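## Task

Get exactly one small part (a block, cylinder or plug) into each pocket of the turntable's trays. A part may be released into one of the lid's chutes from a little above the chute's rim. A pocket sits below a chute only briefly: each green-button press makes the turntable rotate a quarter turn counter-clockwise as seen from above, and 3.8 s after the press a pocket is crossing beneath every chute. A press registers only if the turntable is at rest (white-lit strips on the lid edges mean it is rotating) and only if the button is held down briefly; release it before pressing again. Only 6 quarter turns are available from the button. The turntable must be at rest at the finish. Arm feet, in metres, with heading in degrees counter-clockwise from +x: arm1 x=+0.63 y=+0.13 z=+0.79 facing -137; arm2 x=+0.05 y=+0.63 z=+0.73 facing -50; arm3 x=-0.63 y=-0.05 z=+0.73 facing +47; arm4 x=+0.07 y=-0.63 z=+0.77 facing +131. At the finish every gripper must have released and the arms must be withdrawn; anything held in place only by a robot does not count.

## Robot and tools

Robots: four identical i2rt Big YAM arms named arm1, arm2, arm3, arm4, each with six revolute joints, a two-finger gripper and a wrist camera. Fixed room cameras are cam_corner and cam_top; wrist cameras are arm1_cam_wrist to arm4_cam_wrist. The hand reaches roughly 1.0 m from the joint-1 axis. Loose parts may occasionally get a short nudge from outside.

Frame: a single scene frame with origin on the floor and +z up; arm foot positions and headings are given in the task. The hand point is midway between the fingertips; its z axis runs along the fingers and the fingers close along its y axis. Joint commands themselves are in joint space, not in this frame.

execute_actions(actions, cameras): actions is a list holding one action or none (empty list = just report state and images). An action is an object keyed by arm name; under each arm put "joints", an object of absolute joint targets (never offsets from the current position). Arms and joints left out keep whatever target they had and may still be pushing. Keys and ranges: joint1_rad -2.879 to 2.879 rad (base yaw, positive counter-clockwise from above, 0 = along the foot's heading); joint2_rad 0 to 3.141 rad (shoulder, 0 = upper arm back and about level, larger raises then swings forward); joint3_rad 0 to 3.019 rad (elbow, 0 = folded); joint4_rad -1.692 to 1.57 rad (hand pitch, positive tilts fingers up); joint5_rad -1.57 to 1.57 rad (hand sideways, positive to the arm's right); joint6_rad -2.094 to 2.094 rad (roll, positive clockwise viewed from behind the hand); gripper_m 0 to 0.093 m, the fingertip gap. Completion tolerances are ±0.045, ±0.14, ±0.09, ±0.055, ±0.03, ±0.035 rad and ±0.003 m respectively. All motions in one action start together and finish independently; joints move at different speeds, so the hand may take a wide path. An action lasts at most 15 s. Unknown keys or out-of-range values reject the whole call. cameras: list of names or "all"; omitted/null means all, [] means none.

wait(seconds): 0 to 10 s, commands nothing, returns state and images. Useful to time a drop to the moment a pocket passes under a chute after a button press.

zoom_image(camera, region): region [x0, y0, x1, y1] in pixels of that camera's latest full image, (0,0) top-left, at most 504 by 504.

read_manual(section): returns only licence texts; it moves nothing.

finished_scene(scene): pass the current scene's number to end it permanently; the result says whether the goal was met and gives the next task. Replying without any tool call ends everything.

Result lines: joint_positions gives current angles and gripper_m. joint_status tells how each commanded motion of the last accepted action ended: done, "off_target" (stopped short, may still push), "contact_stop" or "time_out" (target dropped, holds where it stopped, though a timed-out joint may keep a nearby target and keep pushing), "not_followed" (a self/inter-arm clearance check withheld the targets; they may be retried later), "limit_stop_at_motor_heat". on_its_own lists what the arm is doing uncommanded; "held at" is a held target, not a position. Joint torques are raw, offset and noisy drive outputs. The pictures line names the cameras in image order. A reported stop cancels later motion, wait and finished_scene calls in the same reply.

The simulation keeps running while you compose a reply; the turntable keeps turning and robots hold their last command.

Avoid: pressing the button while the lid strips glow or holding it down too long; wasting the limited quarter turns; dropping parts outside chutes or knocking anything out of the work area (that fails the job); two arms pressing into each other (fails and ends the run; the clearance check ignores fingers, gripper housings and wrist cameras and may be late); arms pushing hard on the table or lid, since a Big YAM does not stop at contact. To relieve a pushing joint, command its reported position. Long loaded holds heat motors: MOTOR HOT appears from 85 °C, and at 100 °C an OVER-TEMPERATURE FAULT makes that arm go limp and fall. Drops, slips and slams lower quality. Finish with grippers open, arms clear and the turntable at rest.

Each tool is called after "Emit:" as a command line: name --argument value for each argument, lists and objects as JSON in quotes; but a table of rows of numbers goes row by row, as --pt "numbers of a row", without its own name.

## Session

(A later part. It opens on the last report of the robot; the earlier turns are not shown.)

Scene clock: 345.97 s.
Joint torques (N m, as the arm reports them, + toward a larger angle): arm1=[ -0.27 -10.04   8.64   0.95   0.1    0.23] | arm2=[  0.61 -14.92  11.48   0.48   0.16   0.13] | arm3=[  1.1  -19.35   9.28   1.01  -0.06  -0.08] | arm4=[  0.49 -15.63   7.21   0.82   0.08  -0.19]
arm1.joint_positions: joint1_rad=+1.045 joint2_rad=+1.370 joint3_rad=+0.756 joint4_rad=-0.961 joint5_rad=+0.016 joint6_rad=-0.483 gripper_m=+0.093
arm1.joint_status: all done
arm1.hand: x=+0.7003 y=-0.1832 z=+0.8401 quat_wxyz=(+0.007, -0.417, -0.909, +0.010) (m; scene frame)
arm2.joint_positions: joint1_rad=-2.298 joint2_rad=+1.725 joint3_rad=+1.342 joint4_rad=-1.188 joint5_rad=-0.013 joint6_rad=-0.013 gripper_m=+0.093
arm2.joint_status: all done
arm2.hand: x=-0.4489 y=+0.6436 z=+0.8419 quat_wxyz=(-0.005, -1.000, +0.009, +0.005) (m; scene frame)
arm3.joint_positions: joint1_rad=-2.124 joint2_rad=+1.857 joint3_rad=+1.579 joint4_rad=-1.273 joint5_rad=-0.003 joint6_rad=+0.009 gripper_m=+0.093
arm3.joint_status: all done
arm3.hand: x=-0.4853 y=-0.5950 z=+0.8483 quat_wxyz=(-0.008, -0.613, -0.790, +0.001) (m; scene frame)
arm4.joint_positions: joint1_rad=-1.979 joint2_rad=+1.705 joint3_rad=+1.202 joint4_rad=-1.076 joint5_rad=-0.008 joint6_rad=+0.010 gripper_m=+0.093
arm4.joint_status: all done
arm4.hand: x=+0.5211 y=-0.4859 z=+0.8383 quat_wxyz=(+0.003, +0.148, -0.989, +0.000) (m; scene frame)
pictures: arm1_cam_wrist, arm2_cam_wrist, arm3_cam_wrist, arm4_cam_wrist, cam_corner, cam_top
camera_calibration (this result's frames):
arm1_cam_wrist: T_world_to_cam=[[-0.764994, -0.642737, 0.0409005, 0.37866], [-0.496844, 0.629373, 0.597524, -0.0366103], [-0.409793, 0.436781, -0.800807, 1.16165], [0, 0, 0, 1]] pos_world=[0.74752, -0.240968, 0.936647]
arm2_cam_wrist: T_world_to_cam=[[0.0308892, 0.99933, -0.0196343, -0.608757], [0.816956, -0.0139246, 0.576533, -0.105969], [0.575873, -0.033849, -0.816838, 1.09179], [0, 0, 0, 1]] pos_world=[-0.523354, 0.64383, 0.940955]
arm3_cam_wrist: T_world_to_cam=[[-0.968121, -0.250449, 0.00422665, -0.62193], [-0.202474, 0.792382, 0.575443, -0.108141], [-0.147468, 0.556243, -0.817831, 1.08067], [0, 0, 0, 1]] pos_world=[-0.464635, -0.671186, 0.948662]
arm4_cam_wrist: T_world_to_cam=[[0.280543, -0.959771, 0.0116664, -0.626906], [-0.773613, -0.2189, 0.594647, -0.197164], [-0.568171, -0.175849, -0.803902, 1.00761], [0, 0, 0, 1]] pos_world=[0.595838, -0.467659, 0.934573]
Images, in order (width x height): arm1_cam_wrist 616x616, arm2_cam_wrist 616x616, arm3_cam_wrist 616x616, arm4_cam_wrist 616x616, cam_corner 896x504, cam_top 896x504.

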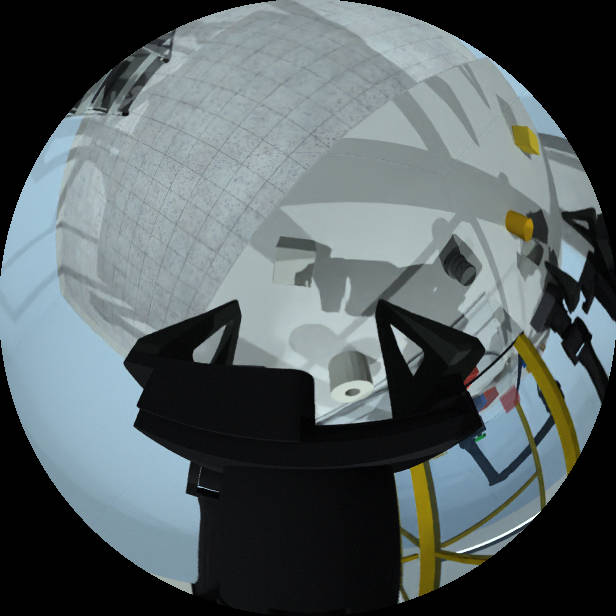

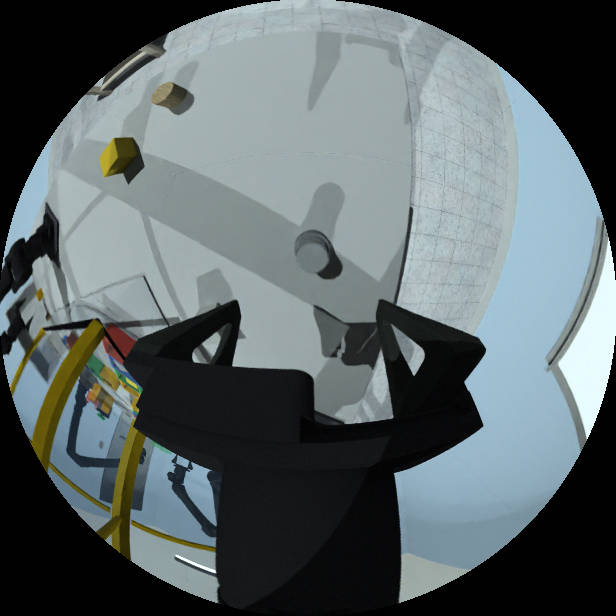

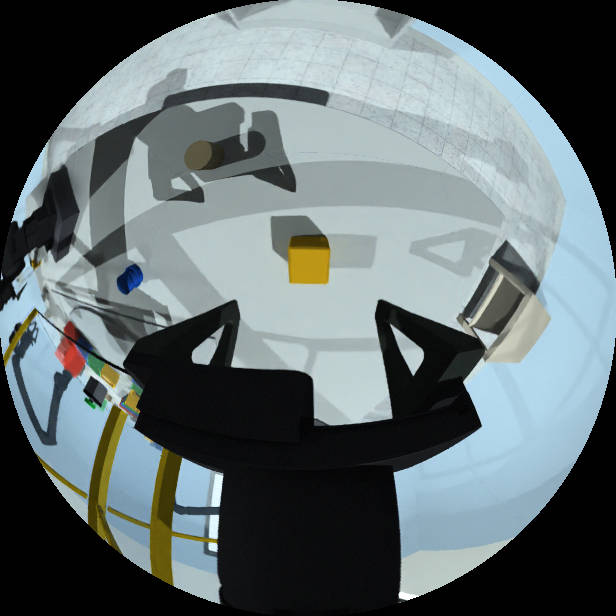

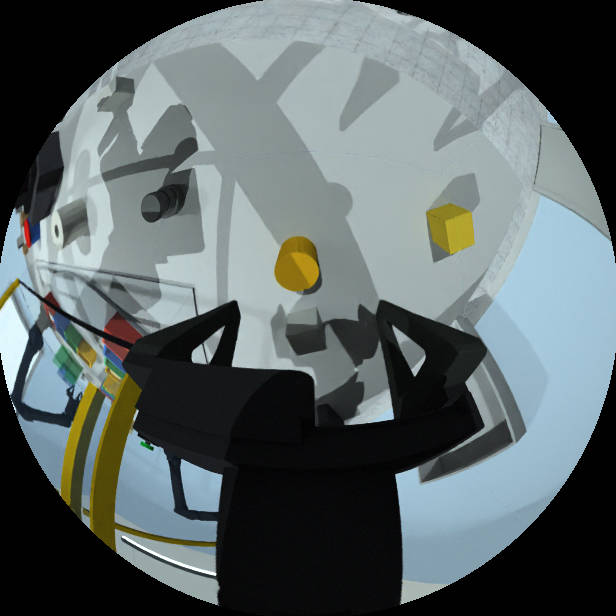

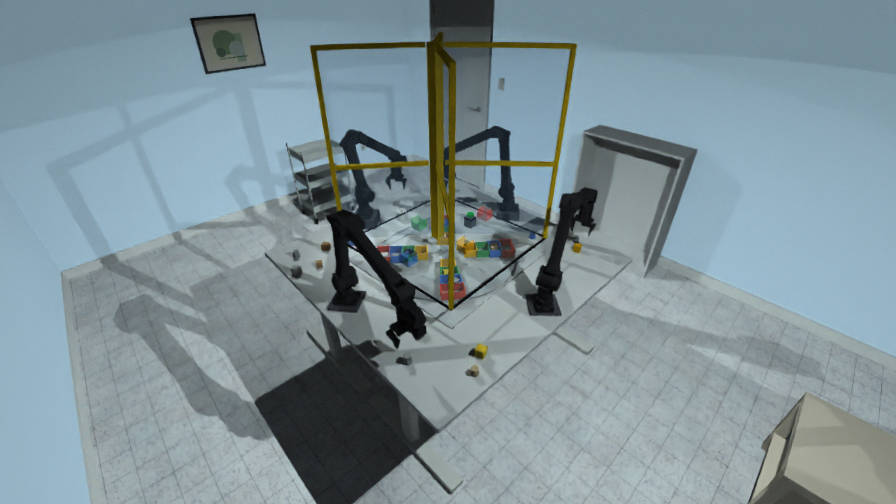

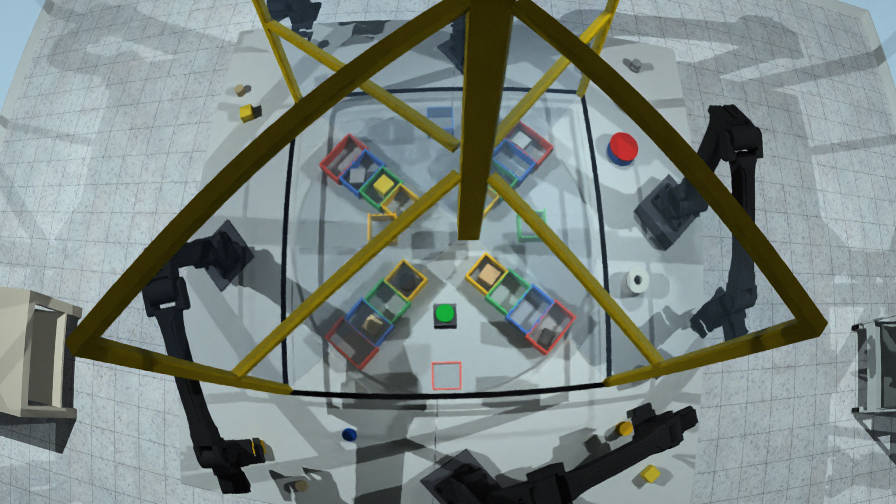

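Emit:
execute_actions --actions '[{"arm1":{"joints":{"joint1_rad":1.082,"joint2_rad":1.594,"joint3_rad":0.662,"joint4_rad":-0.65,"joint6_rad":-0.34}},"arm2":{"joints":{"joint2_rad":1.834,"joint3_rad":1.237,"joint4_rad":-0.945}},"arm3":{"joints":{"joint2_rad":1.96,"joint3_rad":1.456,"joint4_rad":-1.045}},"arm4":{"joints":{"joint1_rad":-1.952,"joint2_rad":1.83,"joint3_rad":1.12,"joint4_rad":-0.845}}}]' --cameras '[]'

Emit:
execute_actions --actions '[{"arm1":{"joints":{"gripper_m":0.02}},"arm2":{"joints":{"gripper_m":0.015}},"arm3":{"joints":{"gripper_m":0.02}},"arm4":{"joints":{"gripper_m":0.018}}}]' --cameras '["arm1_cam_wrist","arm2_cam_wrist","arm3_cam_wrist","arm4_cam_wrist"]'

Scene clock: 355.37 s.
Joint torques (N m, as the arm reports them, + toward a larger angle): arm1=[ -0.03 -11.76   6.39   0.82   0.11   0.23] | arm2=[  0.3  -15.15   8.4    0.59   0.16   0.14] | arm3=[  1.36 -19.09   7.39   1.05  -0.07  -0.07] | arm4=[  0.91 -16.23   6.25   0.67   0.11  -0.19]
arm1.joint_positions: joint1_rad=+1.072 joint2_rad=+1.606 joint3_rad=+0.653 joint4_rad=-0.665 joint5_rad=+0.016 joint6_rad=-0.354 gripper_m=+0.093
arm1.joint_status: all done
arm1.hand: x=+0.7052 y=-0.1710 z=+0.7399 quat_wxyz=(+0.021, -0.463, -0.886, -0.006) (m; scene frame)
arm2.joint_positions: joint1_rad=-2.298 joint2_rad=+1.839 joint3_rad=+1.233 joint4_rad=-0.954 joint5_rad=-0.013 joint6_rad=-0.013 gripper_m=+0.093
arm2.joint_status: all done
arm2.hand: x=-0.4529 y=+0.6439 z=+0.7506 quat_wxyz=(-0.005, -1.000, +0.009, +0.011) (m; scene frame)
arm3.joint_positions: joint1_rad=-2.124 joint2_rad=+1.967 joint3_rad=+1.447 joint4_rad=-1.059 joint5_rad=-0.003 joint6_rad=+0.009 gripper_m=+0.093
arm3.joint_status: all done
arm3.hand: x=-0.4863 y=-0.5888 z=+0.7426 quat_wxyz=(+0.003, -0.613, -0.790, -0.007) (m; scene frame)
arm4.joint_positions: joint1_rad=-1.955 joint2_rad=+1.853 joint3_rad=+1.111 joint4_rad=-0.859 joint5_rad=-0.008 joint6_rad=+0.010 gripper_m=+0.093
arm4.joint_status: all done
arm4.hand: x=+0.5129 y=-0.4777 z=+0.7434 quat_wxyz=(+0.013, +0.160, -0.987, +0.002) (m; scene frame)
pictures: none
No camera images: the call's "cameras" was empty. Leave "cameras" out to get every camera's image.

Scene clock: 356.03 s.
Joint torques (N m, as the arm reports them, + toward a larger angle): arm1=[  0.   -11.8    6.42   0.81   0.1    0.22] | arm2=[  0.54 -15.11   8.31   0.5    0.16   0.13] | arm3=[  1.09 -19.85   7.36   1.27  -0.09  -0.09] | arm4=[  0.83 -16.2    6.24   0.81   0.13  -0.17]
arm1.joint_positions: joint1_rad=+1.072 joint2_rad=+1.606 joint3_rad=+0.653 joint4_rad=-0.665 joint5_rad=+0.016 joint6_rad=-0.353 gripper_m=+0.040
arm1.joint_status: gripper_m off_target (ended at +0.040, target +0.020)
arm1.hand: x=+0.7052 y=-0.1710 z=+0.7399 quat_wxyz=(+0.021, -0.463, -0.886, -0.006) (m; scene frame)
arm2.joint_positions: joint1_rad=-2.298 joint2_rad=+1.839 joint3_rad=+1.233 joint4_rad=-0.954 joint5_rad=-0.012 joint6_rad=-0.013 gripper_m=+0.030
arm2.joint_status: gripper_m off_target (ended at +0.030, target +0.015)
arm2.hand: x=-0.4529 y=+0.6440 z=+0.7506 quat_wxyz=(-0.005, -1.000, +0.009, +0.011) (m; scene frame)
arm3.joint_positions: joint1_rad=-2.124 joint2_rad=+1.967 joint3_rad=+1.447 joint4_rad=-1.059 joint5_rad=-0.003 joint6_rad=+0.008 gripper_m=+0.039
arm3.joint_status: gripper_m off_target (ended at +0.039, target +0.020)
arm3.hand: x=-0.4862 y=-0.5888 z=+0.7426 quat_wxyz=(+0.003, -0.613, -0.790, -0.007) (m; scene frame)
arm4.joint_positions: joint1_rad=-1.955 joint2_rad=+1.853 joint3_rad=+1.111 joint4_rad=-0.859 joint5_rad=-0.008 joint6_rad=+0.009 gripper_m=+0.038
arm4.joint_status: gripper_m off_target (ended at +0.038, target +0.018)
arm4.hand: x=+0.5129 y=-0.4777 z=+0.7434 quat_wxyz=(+0.013, +0.160, -0.987, +0.002) (m; scene frame)
pictures: arm1_cam_wrist, arm2_cam_wrist, arm3_cam_wrist, arm4_cam_wrist
camera_calibration (this result's frames):
arm1_cam_wrist: T_world_to_cam=[[-0.826845, -0.561782, 0.0269791, 0.462126], [-0.422946, 0.65269, 0.62858, -0.0531494], [-0.370734, 0.508328, -0.777277, 1.04542], [0, 0, 0, 1]] pos_world=[0.747199, -0.237112, 0.833522]
arm2_cam_wrist: T_world_to_cam=[[0.0310277, 0.999333, -0.0192578, -0.611053], [0.823483, -0.0146384, 0.567153, -0.0395269], [0.566492, -0.0334559, -0.823388, 1.01995], [0, 0, 0, 1]] pos_world=[-0.526284, 0.64419, 0.850464]
arm3_cam_wrist: T_world_to_cam=[[-0.967767, -0.251804, 0.00476036, -0.621868], [-0.199187, 0.776836, 0.59737, -0.0762153], [-0.154118, 0.577167, -0.801952, 0.987919], [0, 0, 0, 1]] pos_world=[-0.464748, -0.667576, 0.840752]
arm4_cam_wrist: T_world_to_cam=[[0.303976, -0.952602, 0.0122052, -0.624591], [-0.756021, -0.233412, 0.611515, -0.173797], [-0.579681, -0.195113, -0.791139, 0.915311], [0, 0, 0, 1]] pos_world=[0.589055, -0.456964, 0.838041]
Images, in order (width x height): arm1_cam_wrist 616x616, arm2_cam_wrist 616x616, arm3_cam_wrist 616x616, arm4_cam_wrist 616x616.

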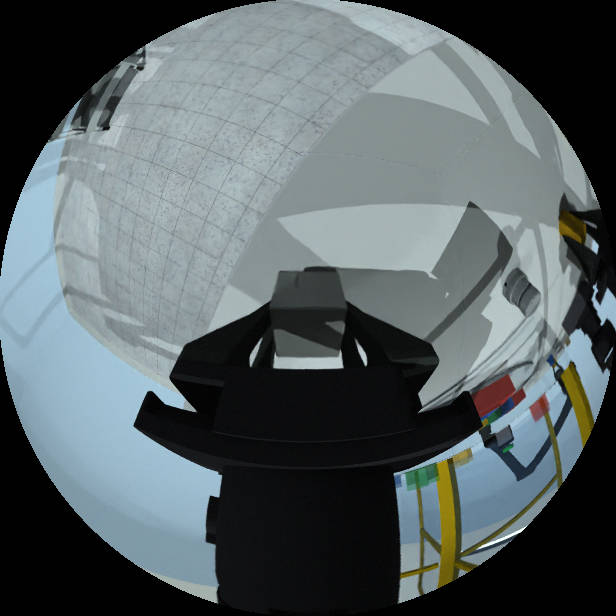

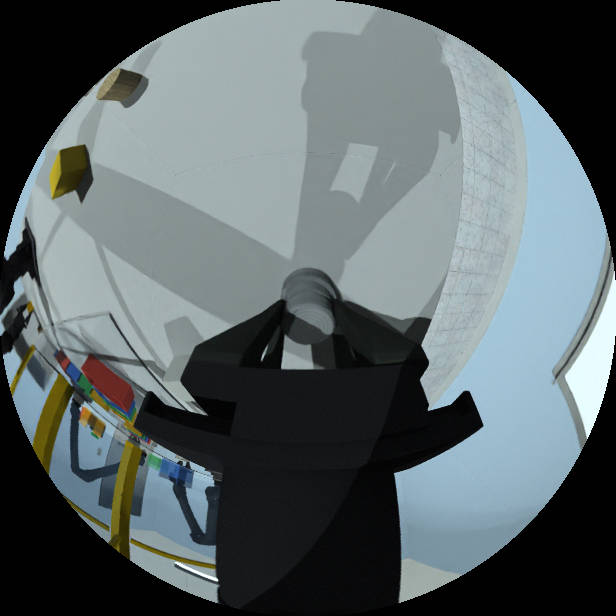

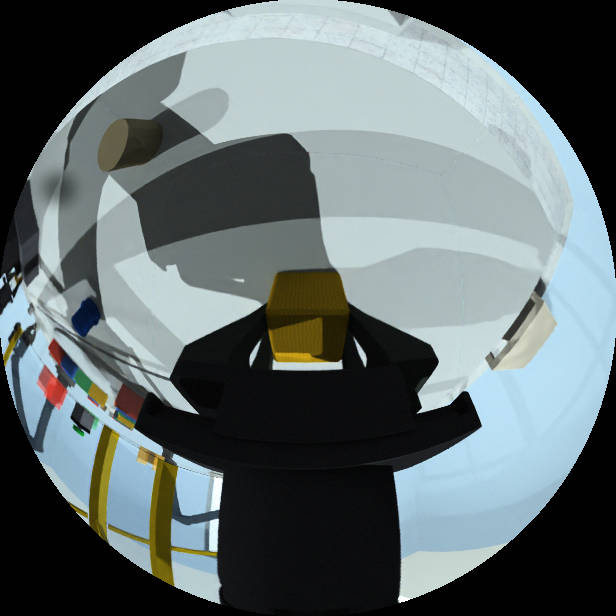

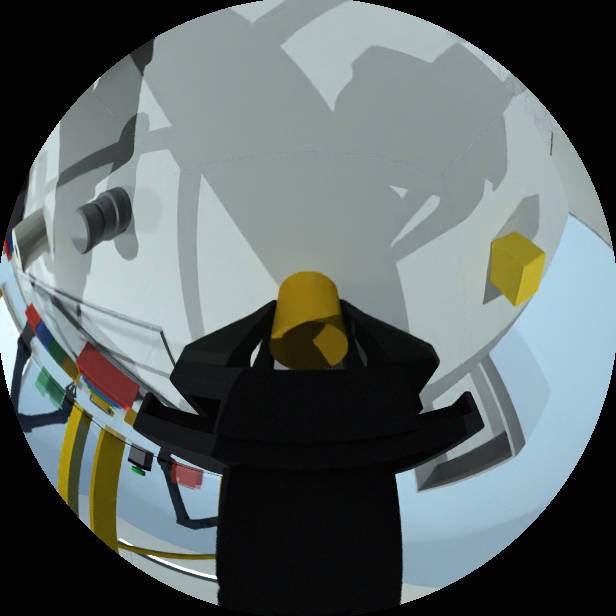

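Emit:
execute_actions --actions '[{"arm1":{"joints":{"joint2_rad":1.063,"joint3_rad":1.28,"joint4_rad":-1.65}},"arm2":{"joints":{"joint2_rad":1.063,"joint3_rad":1.28,"joint4_rad":-1.65}},"arm3":{"joints":{"joint2_rad":1.063,"joint3_rad":1.4,"joint4_rad":-1.68}},"arm4":{"joints":{"joint2_rad":1.063,"joint3_rad":1.28,"joint4_rad":-1.65}}}]' --cameras '[]'

Emit:
execute_actions --actions '[{"arm1":{"joints":{"joint1_rad":-0.533,"joint6_rad":-1.3}},"arm2":{"joints":{"joint1_rad":-0.921,"joint6_rad":-0.24}},"arm3":{"joints":{"joint1_rad":-0.698,"joint3_rad":1.55,"joint6_rad":1.81}},"arm4":{"joints":{"joint1_rad":-0.587,"joint3_rad":1.38,"joint6_rad":1.7}}}]' --cameras '[]'

Emit:
execute_actions --actions '[{"arm1":{"joints":{"joint2_rad":1.535,"joint3_rad":1.232,"joint4_rad":-1.243}},"arm2":{"joints":{"joint2_rad":1.215,"joint3_rad":1.08,"joint4_rad":-1.39}},"arm3":{"joints":{"joint2_rad":1.625,"joint3_rad":1.512,"joint4_rad":-1.42}},"arm4":{"joints":{"joint2_rad":1.495,"joint3_rad":1.3,"joint4_rad":-1.3}}}]'

Scene clock: 369.57 s.
Joint torques (N m, as the arm reports them, + toward a larger angle): arm1=[ 0.01 -5.26 11.17 -0.08  0.11  0.23] | arm2=[ 0.24 -4.77 12.69  0.24  0.14  0.12] | arm3=[ 0.77 -5.14  9.02  0.58 -0.06 -0.07] | arm4=[ 1.18 -4.88 10.51 -0.21  0.1  -0.21]
arm1.joint_positions: joint1_rad=+1.072 joint2_rad=+1.065 joint3_rad=+1.257 joint4_rad=-1.637 joint5_rad=+0.016 joint6_rad=-0.353 gripper_m=+0.040
arm1.joint_status: all done
arm1.hand: x=+0.7048 y=-0.1579 z=+1.1141 quat_wxyz=(-0.037, -0.463, -0.884, +0.058) (m; scene frame)
arm2.joint_positions: joint1_rad=-2.298 joint2_rad=+1.049 joint3_rad=+1.246 joint4_rad=-1.644 joint5_rad=-0.012 joint6_rad=-0.013 gripper_m=+0.030
arm2.joint_status: all done
arm2.hand: x=-0.2421 y=+0.6367 z=+1.0577 quat_wxyz=(-0.003, -0.998, +0.009, +0.067) (m; scene frame)
arm3.joint_positions: joint1_rad=-2.124 joint2_rad=+1.061 joint3_rad=+1.383 joint4_rad=-1.671 joint5_rad=-0.003 joint6_rad=+0.008 gripper_m=+0.039
arm3.joint_status: all done
arm3.hand: x=-0.5510 y=-0.3518 z=+1.1010 quat_wxyz=(-0.089, -0.609, -0.785, +0.063) (m; scene frame)
arm4.joint_positions: joint1_rad=-1.955 joint2_rad=+1.057 joint3_rad=+1.243 joint4_rad=-1.638 joint5_rad=-0.008 joint6_rad=+0.009 gripper_m=+0.038
arm4.joint_status: all done
arm4.hand: x=+0.3526 y=-0.5300 z=+1.0914 quat_wxyz=(-0.060, +0.160, -0.985, -0.010) (m; scene frame)
pictures: none
No camera images: the call's "cameras" was empty. Leave "cameras" out to get every camera's image.

Scene clock: 371.83 s.
Joint torques (N m, as the arm reports them, + toward a larger angle): arm1=[-1.38 -5.87 11.08 -0.15  0.03  0.  ] | arm2=[ 0.63 -5.28 12.64  0.18  0.15 -0.2 ] | arm3=[ 1.76 -5.99 10.9   0.68  0.1   0.1 ] | arm4=[ 0.6  -6.08 11.66 -0.05  0.13 -0.03]
arm1.joint_positions: joint1_rad=-0.525 joint2_rad=+1.065 joint3_rad=+1.257 joint4_rad=-1.637 joint5_rad=+0.016 joint6_rad=-1.287 gripper_m=+0.040
arm1.joint_status: all done
arm1.hand: x=+0.3353 y=+0.0711 z=+1.1133 quat_wxyz=(+0.036, -0.726, -0.685, +0.056) (m; scene frame)
arm2.joint_positions: joint1_rad=-0.923 joint2_rad=+1.056 joint3_rad=+1.246 joint4_rad=-1.644 joint5_rad=-0.013 joint6_rad=-0.227 gripper_m=+0.030
arm2.joint_status: all done
arm2.hand: x=-0.0109 y=+0.3382 z=+1.0524 quat_wxyz=(-0.032, -0.706, -0.706, +0.049) (m; scene frame)
arm3.joint_positions: joint1_rad=-0.704 joint2_rad=+1.070 joint3_rad=+1.502 joint4_rad=-1.672 joint5_rad=-0.005 joint6_rad=+1.801 gripper_m=+0.039
arm3.joint_status: all done
arm3.hand: x=-0.3073 y=-0.0141 z=+1.1513 quat_wxyz=(-0.093, -0.738, -0.654, -0.139) (m; scene frame)
arm4.joint_positions: joint1_rad=-0.588 joint2_rad=+1.065 joint3_rad=+1.324 joint4_rad=-1.640 joint5_rad=-0.008 joint6_rad=+1.690 gripper_m=+0.038
arm4.joint_status: all done
arm4.hand: x=+0.0288 y=-0.3171 z=+1.1194 quat_wxyz=(+0.013, +0.005, -0.996, -0.091) (m; scene frame)
pictures: none
No camera images: the call's "cameras" was empty. Leave "cameras" out to get every camera's image.

Scene clock: 373.30 s.
Joint torques (N m, as the arm reports them, + toward a larger angle): arm1=[ -1.29 -15.5   10.19   0.74   0.03   0.  ] | arm2=[ 0.75 -9.5  10.61  0.57  0.15 -0.2 ] | arm3=[  1.5  -15.81   8.85   0.75   0.12   0.08] | arm4=[  0.63 -14.23   8.29   0.64   0.17  -0.01]
arm1.joint_positions: joint1_rad=-0.525 joint2_rad=+1.552 joint3_rad=+1.214 joint4_rad=-1.257 joint5_rad=+0.016 joint6_rad=-1.287 gripper_m=+0.040
arm1.joint_status: all done
arm1.hand: x=+0.2041 y=+0.0387 z=+0.9285 quat_wxyz=(-0.002, -0.726, -0.687, -0.009) (m; scene frame)
arm2.joint_positions: joint1_rad=-0.923 joint2_rad=+1.238 joint3_rad=+1.068 joint4_rad=-1.399 joint5_rad=-0.013 joint6_rad=-0.227 gripper_m=+0.030
arm2.joint_status: all done
arm2.hand: x=-0.0214 y=+0.2985 z=+0.9310 quat_wxyz=(-0.001, -0.707, -0.707, +0.000) (m; scene frame)
arm3.joint_positions: joint1_rad=-0.704 joint2_rad=+1.636 joint3_rad=+1.494 joint4_rad=-1.428 joint5_rad=-0.005 joint6_rad=+1.802 gripper_m=+0.039
arm3.joint_status: all done
arm3.hand: x=-0.1412 y=+0.0051 z=+0.9329 quat_wxyz=(+0.003, -0.749, -0.662, -0.005) (m; scene frame)
arm4.joint_positions: joint1_rad=-0.588 joint2_rad=+1.513 joint3_rad=+1.288 joint4_rad=-1.313 joint5_rad=-0.008 joint6_rad=+1.691 gripper_m=+0.038
arm4.joint_status: all done
arm4.hand: x=+0.0126 y=-0.1846 z=+0.9487 quat_wxyz=(+0.003, +0.004, -1.000, -0.013) (m; scene frame)
pictures: arm1_cam_wrist, arm2_cam_wrist, arm3_cam_wrist, arm4_cam_wrist, cam_corner, cam_top
camera_calibration (this result's frames):
arm1_cam_wrist: T_world_to_cam=[[-0.997807, 0.0661235, 0.00308627, 0.193346], [0.054609, 0.795911, 0.602945, -0.599728], [0.0374124, 0.601791, -0.797777, 0.831723], [0, 0, 0, 1]] pos_world=[0.194556, -0.0359776, 1.02454]
arm2_cam_wrist: T_world_to_cam=[[-0.999851, 0.0134083, -0.0108365, -0.0113621], [0.00456624, 0.812093, 0.583511, -0.781827], [0.0166242, 0.583375, -0.812033, 0.705996], [0, 0, 0, 1]] pos_world=[-0.019527, 0.223208, 1.02937]
arm3_cam_wrist: T_world_to_cam=[[-0.992839, 0.118989, 0.0106458, -0.150276], [0.101874, 0.796741, 0.595672, -0.538535], [0.0623962, 0.59249, -0.803157, 0.882547], [0, 0, 0, 1]] pos_world=[-0.149405, -0.0759459, 1.03121]
arm4_cam_wrist: T_world_to_cam=[[-0.0046195, -0.999895, -0.0137518, -0.176039], [-0.803269, -0.00448031, 0.595599, -0.551201], [-0.595598, 0.0137977, -0.803164, 0.895075], [0, 0, 0, 1]] pos_world=[0.0895289, -0.19084, 1.04477]
Images, in order (width x height): arm1_cam_wrist 616x616, arm2_cam_wrist 616x616, arm3_cam_wrist 616x616, arm4_cam_wrist 616x616, cam_corner 896x504, cam_top 896x504.

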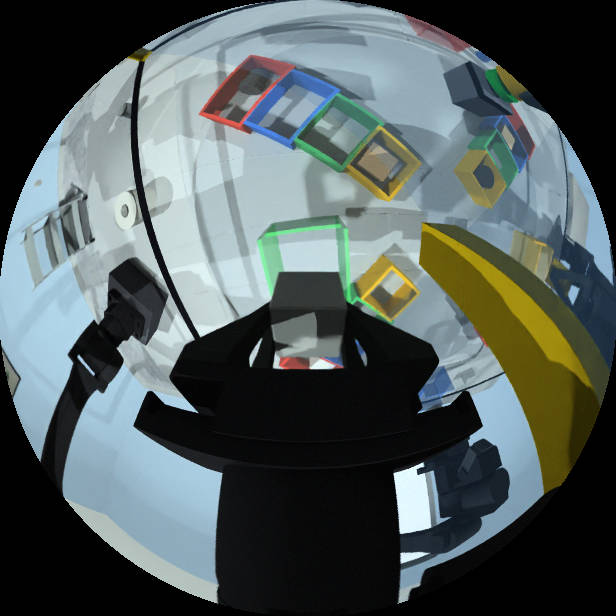

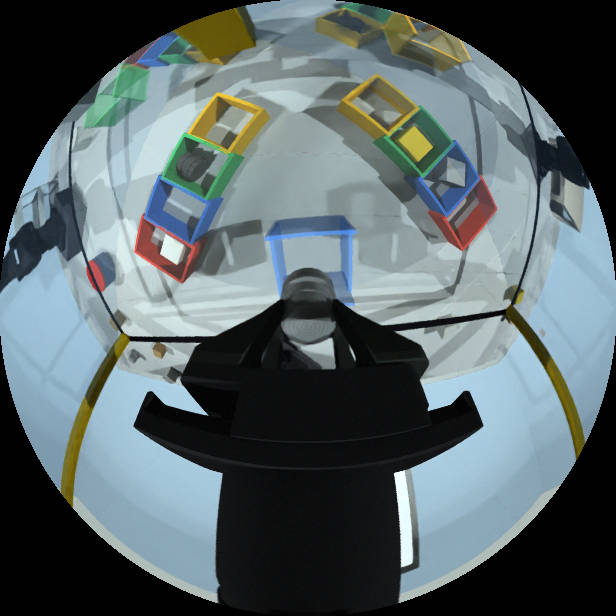

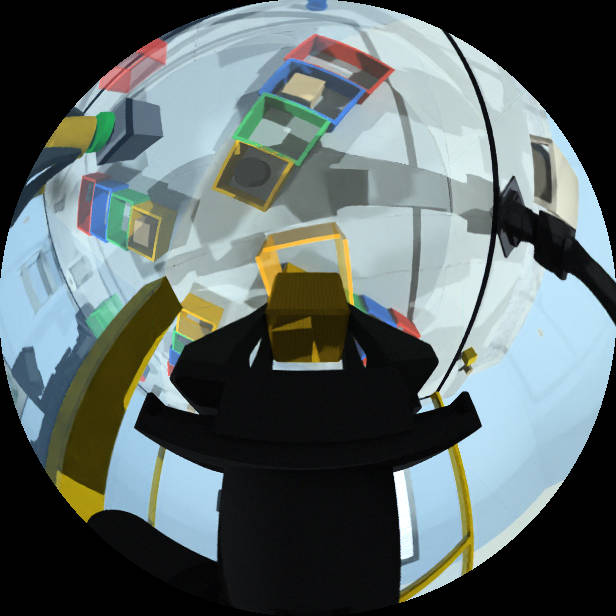

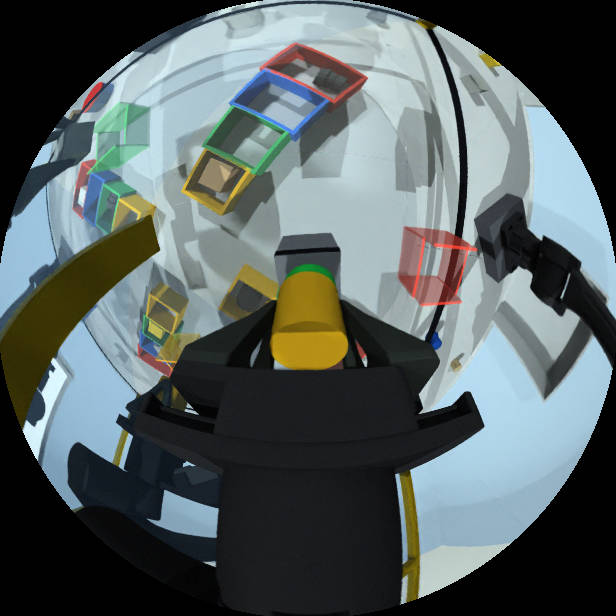

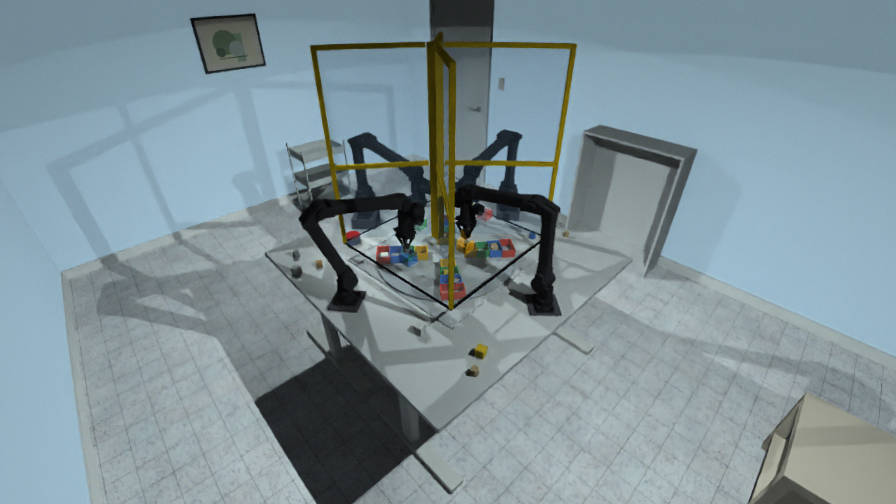

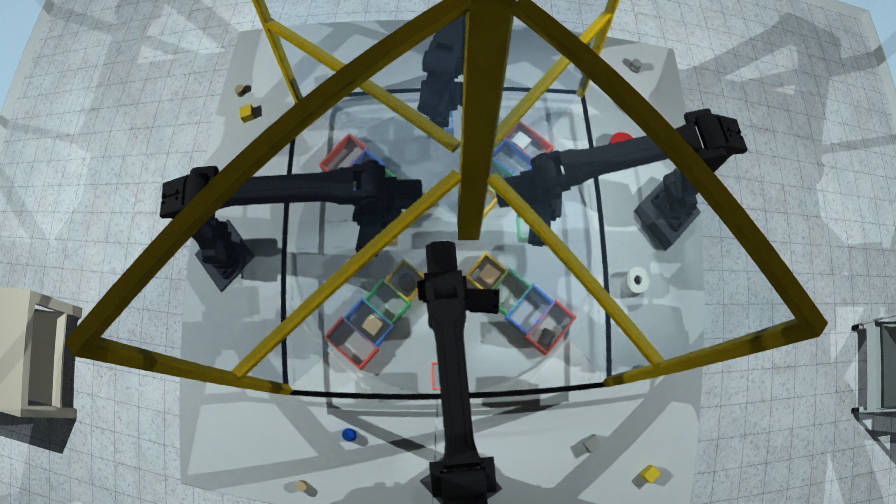

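Emit:
execute_actions --actions '[{"arm4":{"joints":{"joint2_rad":1.54,"joint3_rad":1.235,"joint4_rad":-1.25}}}]' --cameras '["cam_top"]'

Emit:
execute_actions --actions '[{"arm3":{"joints":{"joint4_rad":-1.4}},"arm4":{"joints":{"joint1_rad":-0.537,"joint2_rad":1.18,"joint3_rad":0.93,"joint4_rad":-1.32}}}]' --cameras '[]'

Emit:
wait --seconds 1.75

Emit:
execute_actions --actions '[{"arm1":{"joints":{"gripper_m":0.06}},"arm2":{"joints":{"gripper_m":0.06}},"arm3":{"joints":{"gripper_m":0.06}},"arm4":{"joints":{"gripper_m":0.06}}}]' --cameras '["arm4_cam_wrist"]'

Emit:
execute_actions --actions '[{"arm1":{"joints":{"joint2_rad":1.063,"joint3_rad":1.28,"joint4_rad":-1.65}},"arm2":{"joints":{"joint2_rad":1.063,"joint3_rad":1.28,"joint4_rad":-1.65}},"arm3":{"joints":{"joint2_rad":1.063,"joint3_rad":1.28,"joint4_rad":-1.65}},"arm4":{"joints":{"joint2_rad":1.063,"joint3_rad":1.28,"joint4_rad":-1.65}}}]' --cameras '["cam_top"]'

Scene clock: 386.57 s.
Joint torques (N m, as the arm reports them, + toward a larger angle): arm1=[ -1.31 -15.55  10.16   0.74   0.03  -0.01] | arm2=[ 0.59 -9.49 10.56  0.58  0.15 -0.2 ] | arm3=[  1.95 -15.98   9.03   0.63   0.12   0.09] | arm4=[  0.84 -11.31   5.99   0.72   0.19  -0.02]
arm1.joint_positions: joint1_rad=-0.525 joint2_rad=+1.552 joint3_rad=+1.214 joint4_rad=-1.257 joint5_rad=+0.016 joint6_rad=-1.287 gripper_m=+0.040
arm1.joint_status: not commanded
arm1.hand: x=+0.2041 y=+0.0387 z=+0.9285 quat_wxyz=(-0.002, -0.726, -0.687, -0.009) (m; scene frame)
arm2.joint_positions: joint1_rad=-0.923 joint2_rad=+1.238 joint3_rad=+1.068 joint4_rad=-1.399 joint5_rad=-0.013 joint6_rad=-0.227 gripper_m=+0.030
arm2.joint_status: not commanded
arm2.hand: x=-0.0214 y=+0.2985 z=+0.9310 quat_wxyz=(-0.001, -0.707, -0.707, +0.000) (m; scene frame)
arm3.joint_positions: joint1_rad=-0.704 joint2_rad=+1.636 joint3_rad=+1.494 joint4_rad=-1.428 joint5_rad=-0.005 joint6_rad=+1.802 gripper_m=+0.039
arm3.joint_status: not commanded
arm3.hand: x=-0.1412 y=+0.0051 z=+0.9329 quat_wxyz=(+0.003, -0.749, -0.662, -0.005) (m; scene frame)
arm4.joint_positions: joint1_rad=-0.589 joint2_rad=+1.519 joint3_rad=+1.257 joint4_rad=-1.265 joint5_rad=-0.007 joint6_rad=+1.691 gripper_m=+0.038
arm4.joint_status: all done
arm4.hand: x=+0.0129 y=-0.1831 z=+0.9346 quat_wxyz=(+0.003, +0.003, -1.000, -0.018) (m; scene frame)
pictures: cam_top
Images, in order (width x height): cam_top 896x504.

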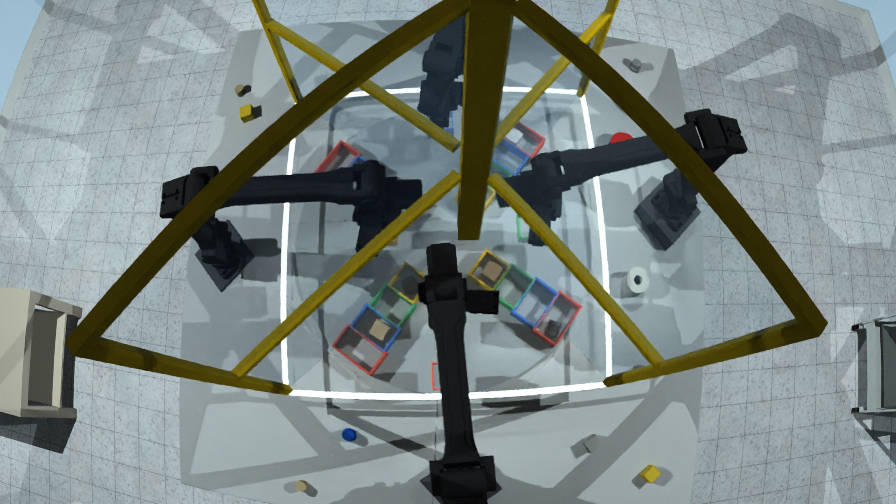

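Scene clock: 387.73 s.
Joint torques (N m, as the arm reports them, + toward a larger angle): arm1=[ -1.33 -15.46  10.19   0.72   0.03   0.  ] | arm2=[ 0.47 -9.62 10.47  0.58  0.15 -0.19] | arm3=[  2.04 -16.25   9.07   1.01   0.12   0.08] | arm4=[ 0.89 -7.2   7.56 -0.37  0.16  0.01]
arm1.joint_positions: joint1_rad=-0.525 joint2_rad=+1.552 joint3_rad=+1.214 joint4_rad=-1.257 joint5_rad=+0.016 joint6_rad=-1.287 gripper_m=+0.040
arm1.joint_status: not commanded
arm1.hand: x=+0.2041 y=+0.0387 z=+0.9285 quat_wxyz=(-0.002, -0.726, -0.687, -0.009) (m; scene frame)
arm2.joint_positions: joint1_rad=-0.923 joint2_rad=+1.238 joint3_rad=+1.068 joint4_rad=-1.399 joint5_rad=-0.013 joint6_rad=-0.227 gripper_m=+0.030
arm2.joint_status: not commanded
arm2.hand: x=-0.0214 y=+0.2985 z=+0.9310 quat_wxyz=(-0.001, -0.707, -0.707, +0.000) (m; scene frame)
arm3.joint_positions: joint1_rad=-0.704 joint2_rad=+1.636 joint3_rad=+1.494 joint4_rad=-1.414 joint5_rad=-0.005 joint6_rad=+1.802 gripper_m=+0.039
arm3.joint_status: all done
arm3.hand: x=-0.1378 y=+0.0055 z=+0.9329 quat_wxyz=(-0.001, -0.749, -0.662, -0.010) (m; scene frame)
arm4.joint_positions: joint1_rad=-0.536 joint2_rad=+1.182 joint3_rad=+0.929 joint4_rad=-1.313 joint5_rad=-0.007 joint6_rad=+1.691 gripper_m=+0.038
arm4.joint_status: all done
arm4.hand: x=+0.0141 y=-0.3222 z=+0.9333 quat_wxyz=(+0.001, +0.029, -1.000, +0.001) (m; scene frame)
pictures: none
No camera images: the call's "cameras" was empty. Leave "cameras" out to get every camera's image.

Scene clock: 389.50 s.
Joint torques (N m, as the arm reports them, + toward a larger angle): arm1=[ -1.33 -15.5   10.18   0.73   0.03  -0.01] | arm2=[ 0.79 -9.67 10.59  0.49  0.15 -0.19] | arm3=[  1.57 -16.06   9.02   1.06   0.11   0.07] | arm4=[ 0.65 -7.34  7.54 -0.33  0.18  0.01]
arm1.joint_positions: joint1_rad=-0.525 joint2_rad=+1.552 joint3_rad=+1.214 joint4_rad=-1.257 joint5_rad=+0.016 joint6_rad=-1.287 gripper_m=+0.040
arm1.joint_status: not commanded
arm1.hand: x=+0.2041 y=+0.0387 z=+0.9285 quat_wxyz=(-0.002, -0.726, -0.687, -0.009) (m; scene frame)
arm2.joint_positions: joint1_rad=-0.923 joint2_rad=+1.238 joint3_rad=+1.068 joint4_rad=-1.399 joint5_rad=-0.013 joint6_rad=-0.227 gripper_m=+0.030
arm2.joint_status: not commanded
arm2.hand: x=-0.0214 y=+0.2985 z=+0.9310 quat_wxyz=(-0.001, -0.707, -0.707, +0.000) (m; scene frame)
arm3.joint_positions: joint1_rad=-0.704 joint2_rad=+1.636 joint3_rad=+1.494 joint4_rad=-1.414 joint5_rad=-0.005 joint6_rad=+1.802 gripper_m=+0.039
arm3.joint_status: all done
arm3.hand: x=-0.1378 y=+0.0055 z=+0.9329 quat_wxyz=(-0.001, -0.749, -0.662, -0.010) (m; scene frame)
arm4.joint_positions: joint1_rad=-0.536 joint2_rad=+1.182 joint3_rad=+0.929 joint4_rad=-1.313 joint5_rad=-0.007 joint6_rad=+1.691 gripper_m=+0.038
arm4.joint_status: all done
arm4.hand: x=+0.0141 y=-0.3222 z=+0.9333 quat_wxyz=(+0.001, +0.029, -1.000, +0.001) (m; scene frame)
wait: 1.77 s; at rest by 0.27 s
pictures: arm1_cam_wrist, arm2_cam_wrist, arm3_cam_wrist, arm4_cam_wrist, cam_corner, cam_top
camera_calibration (this result's frames):
arm1_cam_wrist: T_world_to_cam=[[-0.997807, 0.0661235, 0.00308627, 0.193346], [0.054609, 0.795911, 0.602945, -0.599728], [0.0374124, 0.601791, -0.797777, 0.831723], [0, 0, 0, 1]] pos_world=[0.194556, -0.0359776, 1.02454]
arm2_cam_wrist: T_world_to_cam=[[-0.999851, 0.0134083, -0.0108365, -0.0113621], [0.00456624, 0.812093, 0.583511, -0.781827], [0.0166242, 0.583375, -0.812033, 0.705996], [0, 0, 0, 1]] pos_world=[-0.019527, 0.223208, 1.02937]
arm3_cam_wrist: T_world_to_cam=[[-0.992884, 0.119051, -0.00273248, -0.134514], [0.0937792, 0.795848, 0.59819, -0.54265], [0.0733897, 0.593678, -0.801349, 0.881971], [0, 0, 0, 1]] pos_world=[-0.147395, -0.0757261, 1.03101]
arm4_cam_wrist: T_world_to_cam=[[0.0463381, -0.998822, 0.0144077, -0.340514], [-0.805239, -0.0288142, 0.592249, -0.546064], [-0.591136, -0.0390453, -0.805626, 0.870727], [0, 0, 0, 1]] pos_world=[0.090785, -0.321849, 1.02979]
Images, in order (width x height): arm1_cam_wrist 616x616, arm2_cam_wrist 616x616, arm3_cam_wrist 616x616, arm4_cam_wrist 616x616, cam_corner 896x504, cam_top 896x504.

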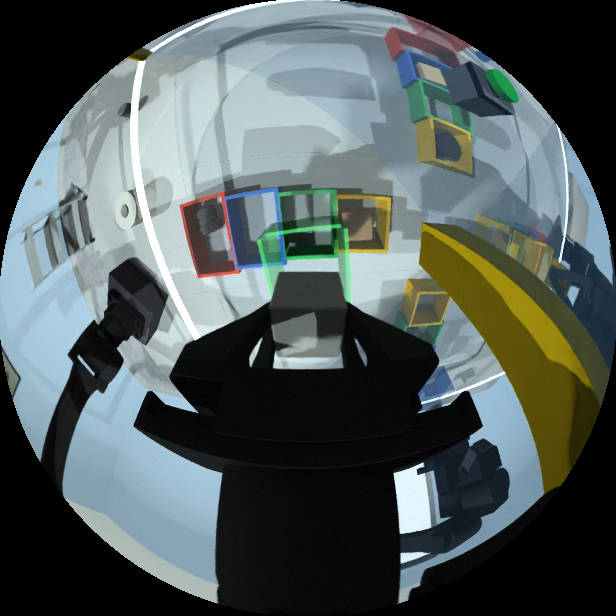

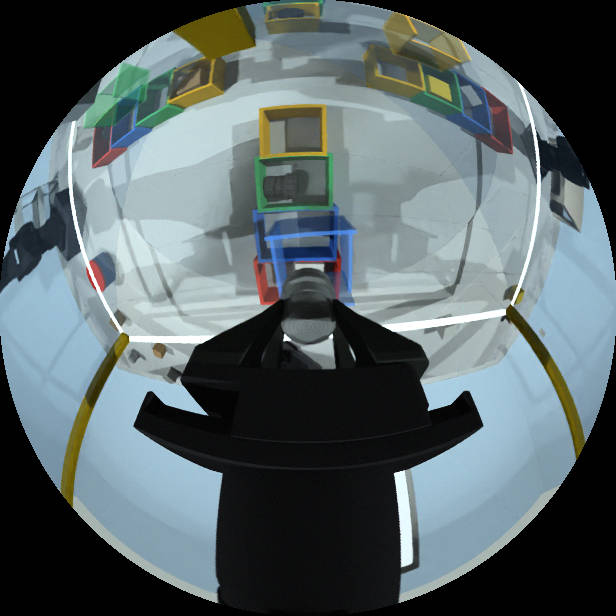

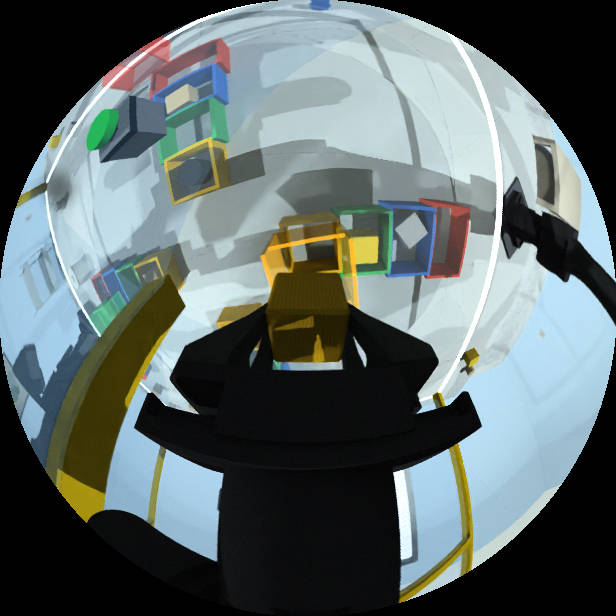

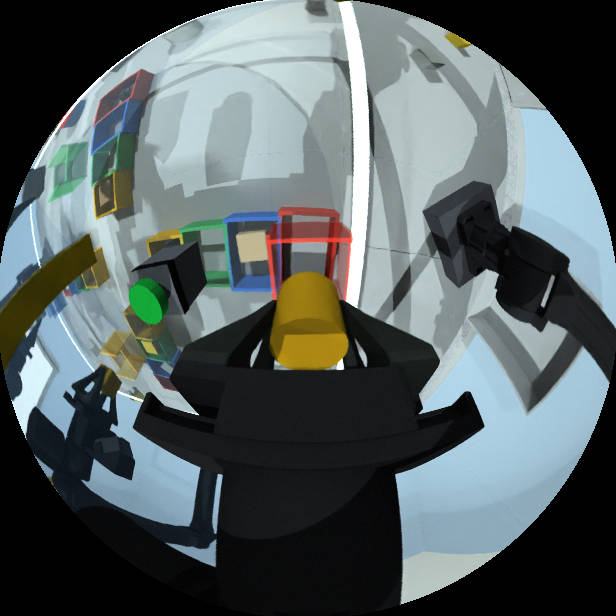

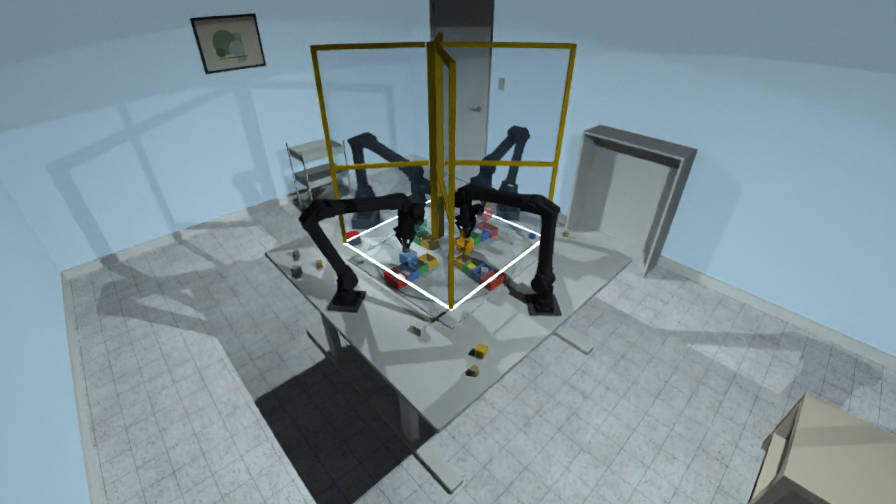

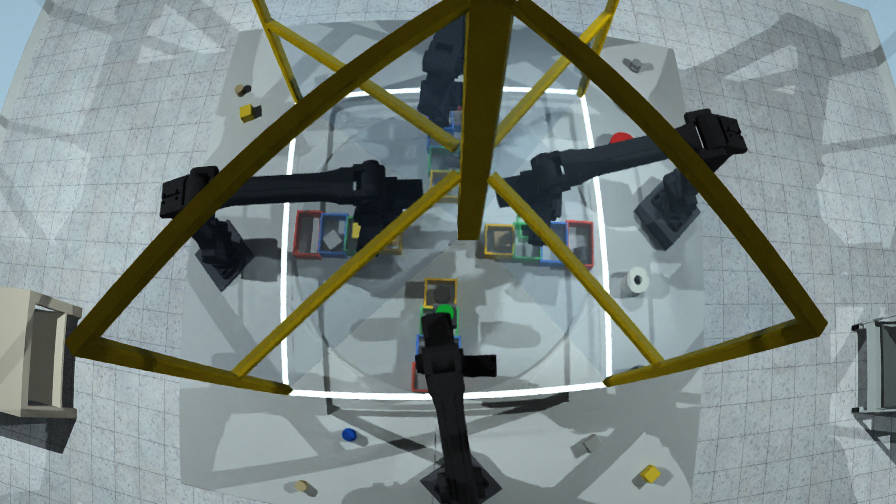

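Scene clock: 390.10 s.
Joint torques (N m, as the arm reports them, + toward a larger angle): arm1=[ -1.33 -15.52  10.18   0.75   0.03  -0.01] | arm2=[ 0.65 -9.62 10.55  0.57  0.15 -0.19] | arm3=[  2.2  -16.37   8.96   0.96   0.1    0.07] | arm4=[ 0.25 -7.7   7.53 -0.25  0.16  0.02]
arm1.joint_positions: joint1_rad=-0.525 joint2_rad=+1.552 joint3_rad=+1.214 joint4_rad=-1.257 joint5_rad=+0.016 joint6_rad=-1.287 gripper_m=+0.060
arm1.joint_status: all done
arm1.hand: x=+0.2041 y=+0.0387 z=+0.9285 quat_wxyz=(-0.002, -0.726, -0.687, -0.009) (m; scene frame)
arm2.joint_positions: joint1_rad=-0.923 joint2_rad=+1.238 joint3_rad=+1.068 joint4_rad=-1.399 joint5_rad=-0.013 joint6_rad=-0.227 gripper_m=+0.060
arm2.joint_status: all done
arm2.hand: x=-0.0214 y=+0.2986 z=+0.9311 quat_wxyz=(-0.001, -0.707, -0.707, +0.000) (m; scene frame)
arm3.joint_positions: joint1_rad=-0.704 joint2_rad=+1.636 joint3_rad=+1.494 joint4_rad=-1.414 joint5_rad=-0.005 joint6_rad=+1.802 gripper_m=+0.060
arm3.joint_status: all done
arm3.hand: x=-0.1378 y=+0.0055 z=+0.9329 quat_wxyz=(-0.001, -0.749, -0.662, -0.010) (m; scene frame)
arm4.joint_positions: joint1_rad=-0.536 joint2_rad=+1.182 joint3_rad=+0.929 joint4_rad=-1.313 joint5_rad=-0.007 joint6_rad=+1.691 gripper_m=+0.060
arm4.joint_status: all done
arm4.hand: x=+0.0141 y=-0.3222 z=+0.9333 quat_wxyz=(+0.001, +0.029, -1.000, +0.001) (m; scene frame)
pictures: arm4_cam_wrist
camera_calibration (this result's frames):
arm4_cam_wrist: T_world_to_cam=[[0.0463381, -0.998822, 0.0144077, -0.340514], [-0.805239, -0.0288142, 0.592249, -0.546064], [-0.591136, -0.0390453, -0.805626, 0.870727], [0, 0, 0, 1]] pos_world=[0.090785, -0.321849, 1.02979]
Images, in order (width x height): arm4_cam_wrist 616x616.

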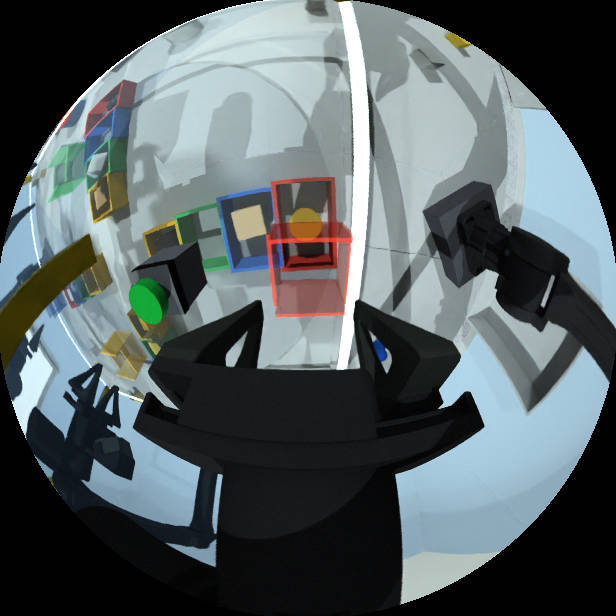

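Scene clock: 391.53 s.
Joint torques (N m, as the arm reports them, + toward a larger angle): arm1=[-1.42 -5.6  11.55 -0.07  0.03  0.  ] | arm2=[ 0.69 -4.4  12.3   0.1   0.15 -0.2 ] | arm3=[ 1.92 -6.06  7.92  0.3   0.11  0.06] | arm4=[ 0.46 -5.41 10.95 -0.46  0.17  0.01]
arm1.joint_positions: joint1_rad=-0.525 joint2_rad=+1.061 joint3_rad=+1.251 joint4_rad=-1.639 joint5_rad=+0.016 joint6_rad=-1.288 gripper_m=+0.060
arm1.joint_status: all done
arm1.hand: x=+0.3375 y=+0.0716 z=+1.1118 quat_wxyz=(+0.035, -0.725, -0.685, +0.054) (m; scene frame)
arm2.joint_positions: joint1_rad=-0.923 joint2_rad=+1.045 joint3_rad=+1.250 joint4_rad=-1.643 joint5_rad=-0.013 joint6_rad=-0.227 gripper_m=+0.060
arm2.joint_status: all done
arm2.hand: x=-0.0106 y=+0.3393 z=+1.0570 quat_wxyz=(-0.036, -0.705, -0.706, +0.056) (m; scene frame)
arm3.joint_positions: joint1_rad=-0.704 joint2_rad=+1.062 joint3_rad=+1.278 joint4_rad=-1.641 joint5_rad=-0.005 joint6_rad=+1.802 gripper_m=+0.060
arm3.joint_status: all done
arm3.hand: x=-0.3276 y=-0.0158 z=+1.0615 quat_wxyz=(-0.039, -0.747, -0.660, -0.064) (m; scene frame)
arm4.joint_positions: joint1_rad=-0.536 joint2_rad=+1.058 joint3_rad=+1.235 joint4_rad=-1.638 joint5_rad=-0.007 joint6_rad=+1.691 gripper_m=+0.060
arm4.joint_status: all done
arm4.hand: x=+0.0157 y=-0.3347 z=+1.0846 quat_wxyz=(+0.009, +0.030, -0.998, -0.050) (m; scene frame)
pictures: cam_top
Images, in order (width x height): cam_top 896x504.

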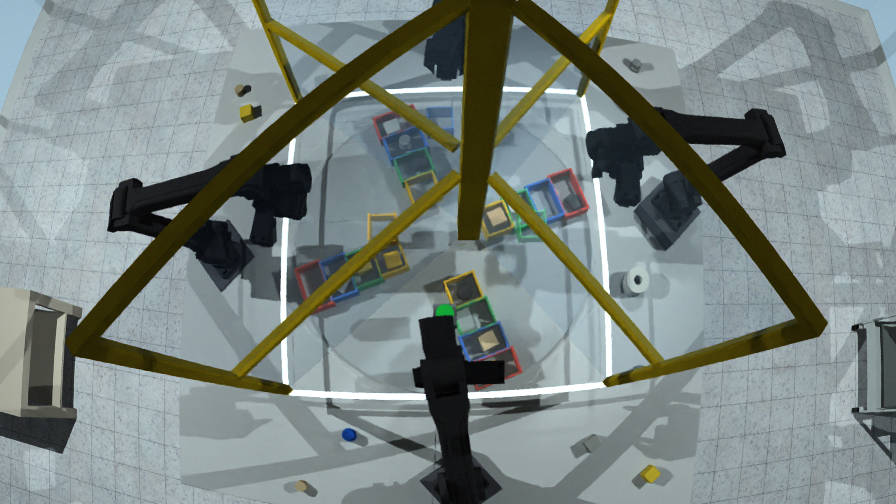

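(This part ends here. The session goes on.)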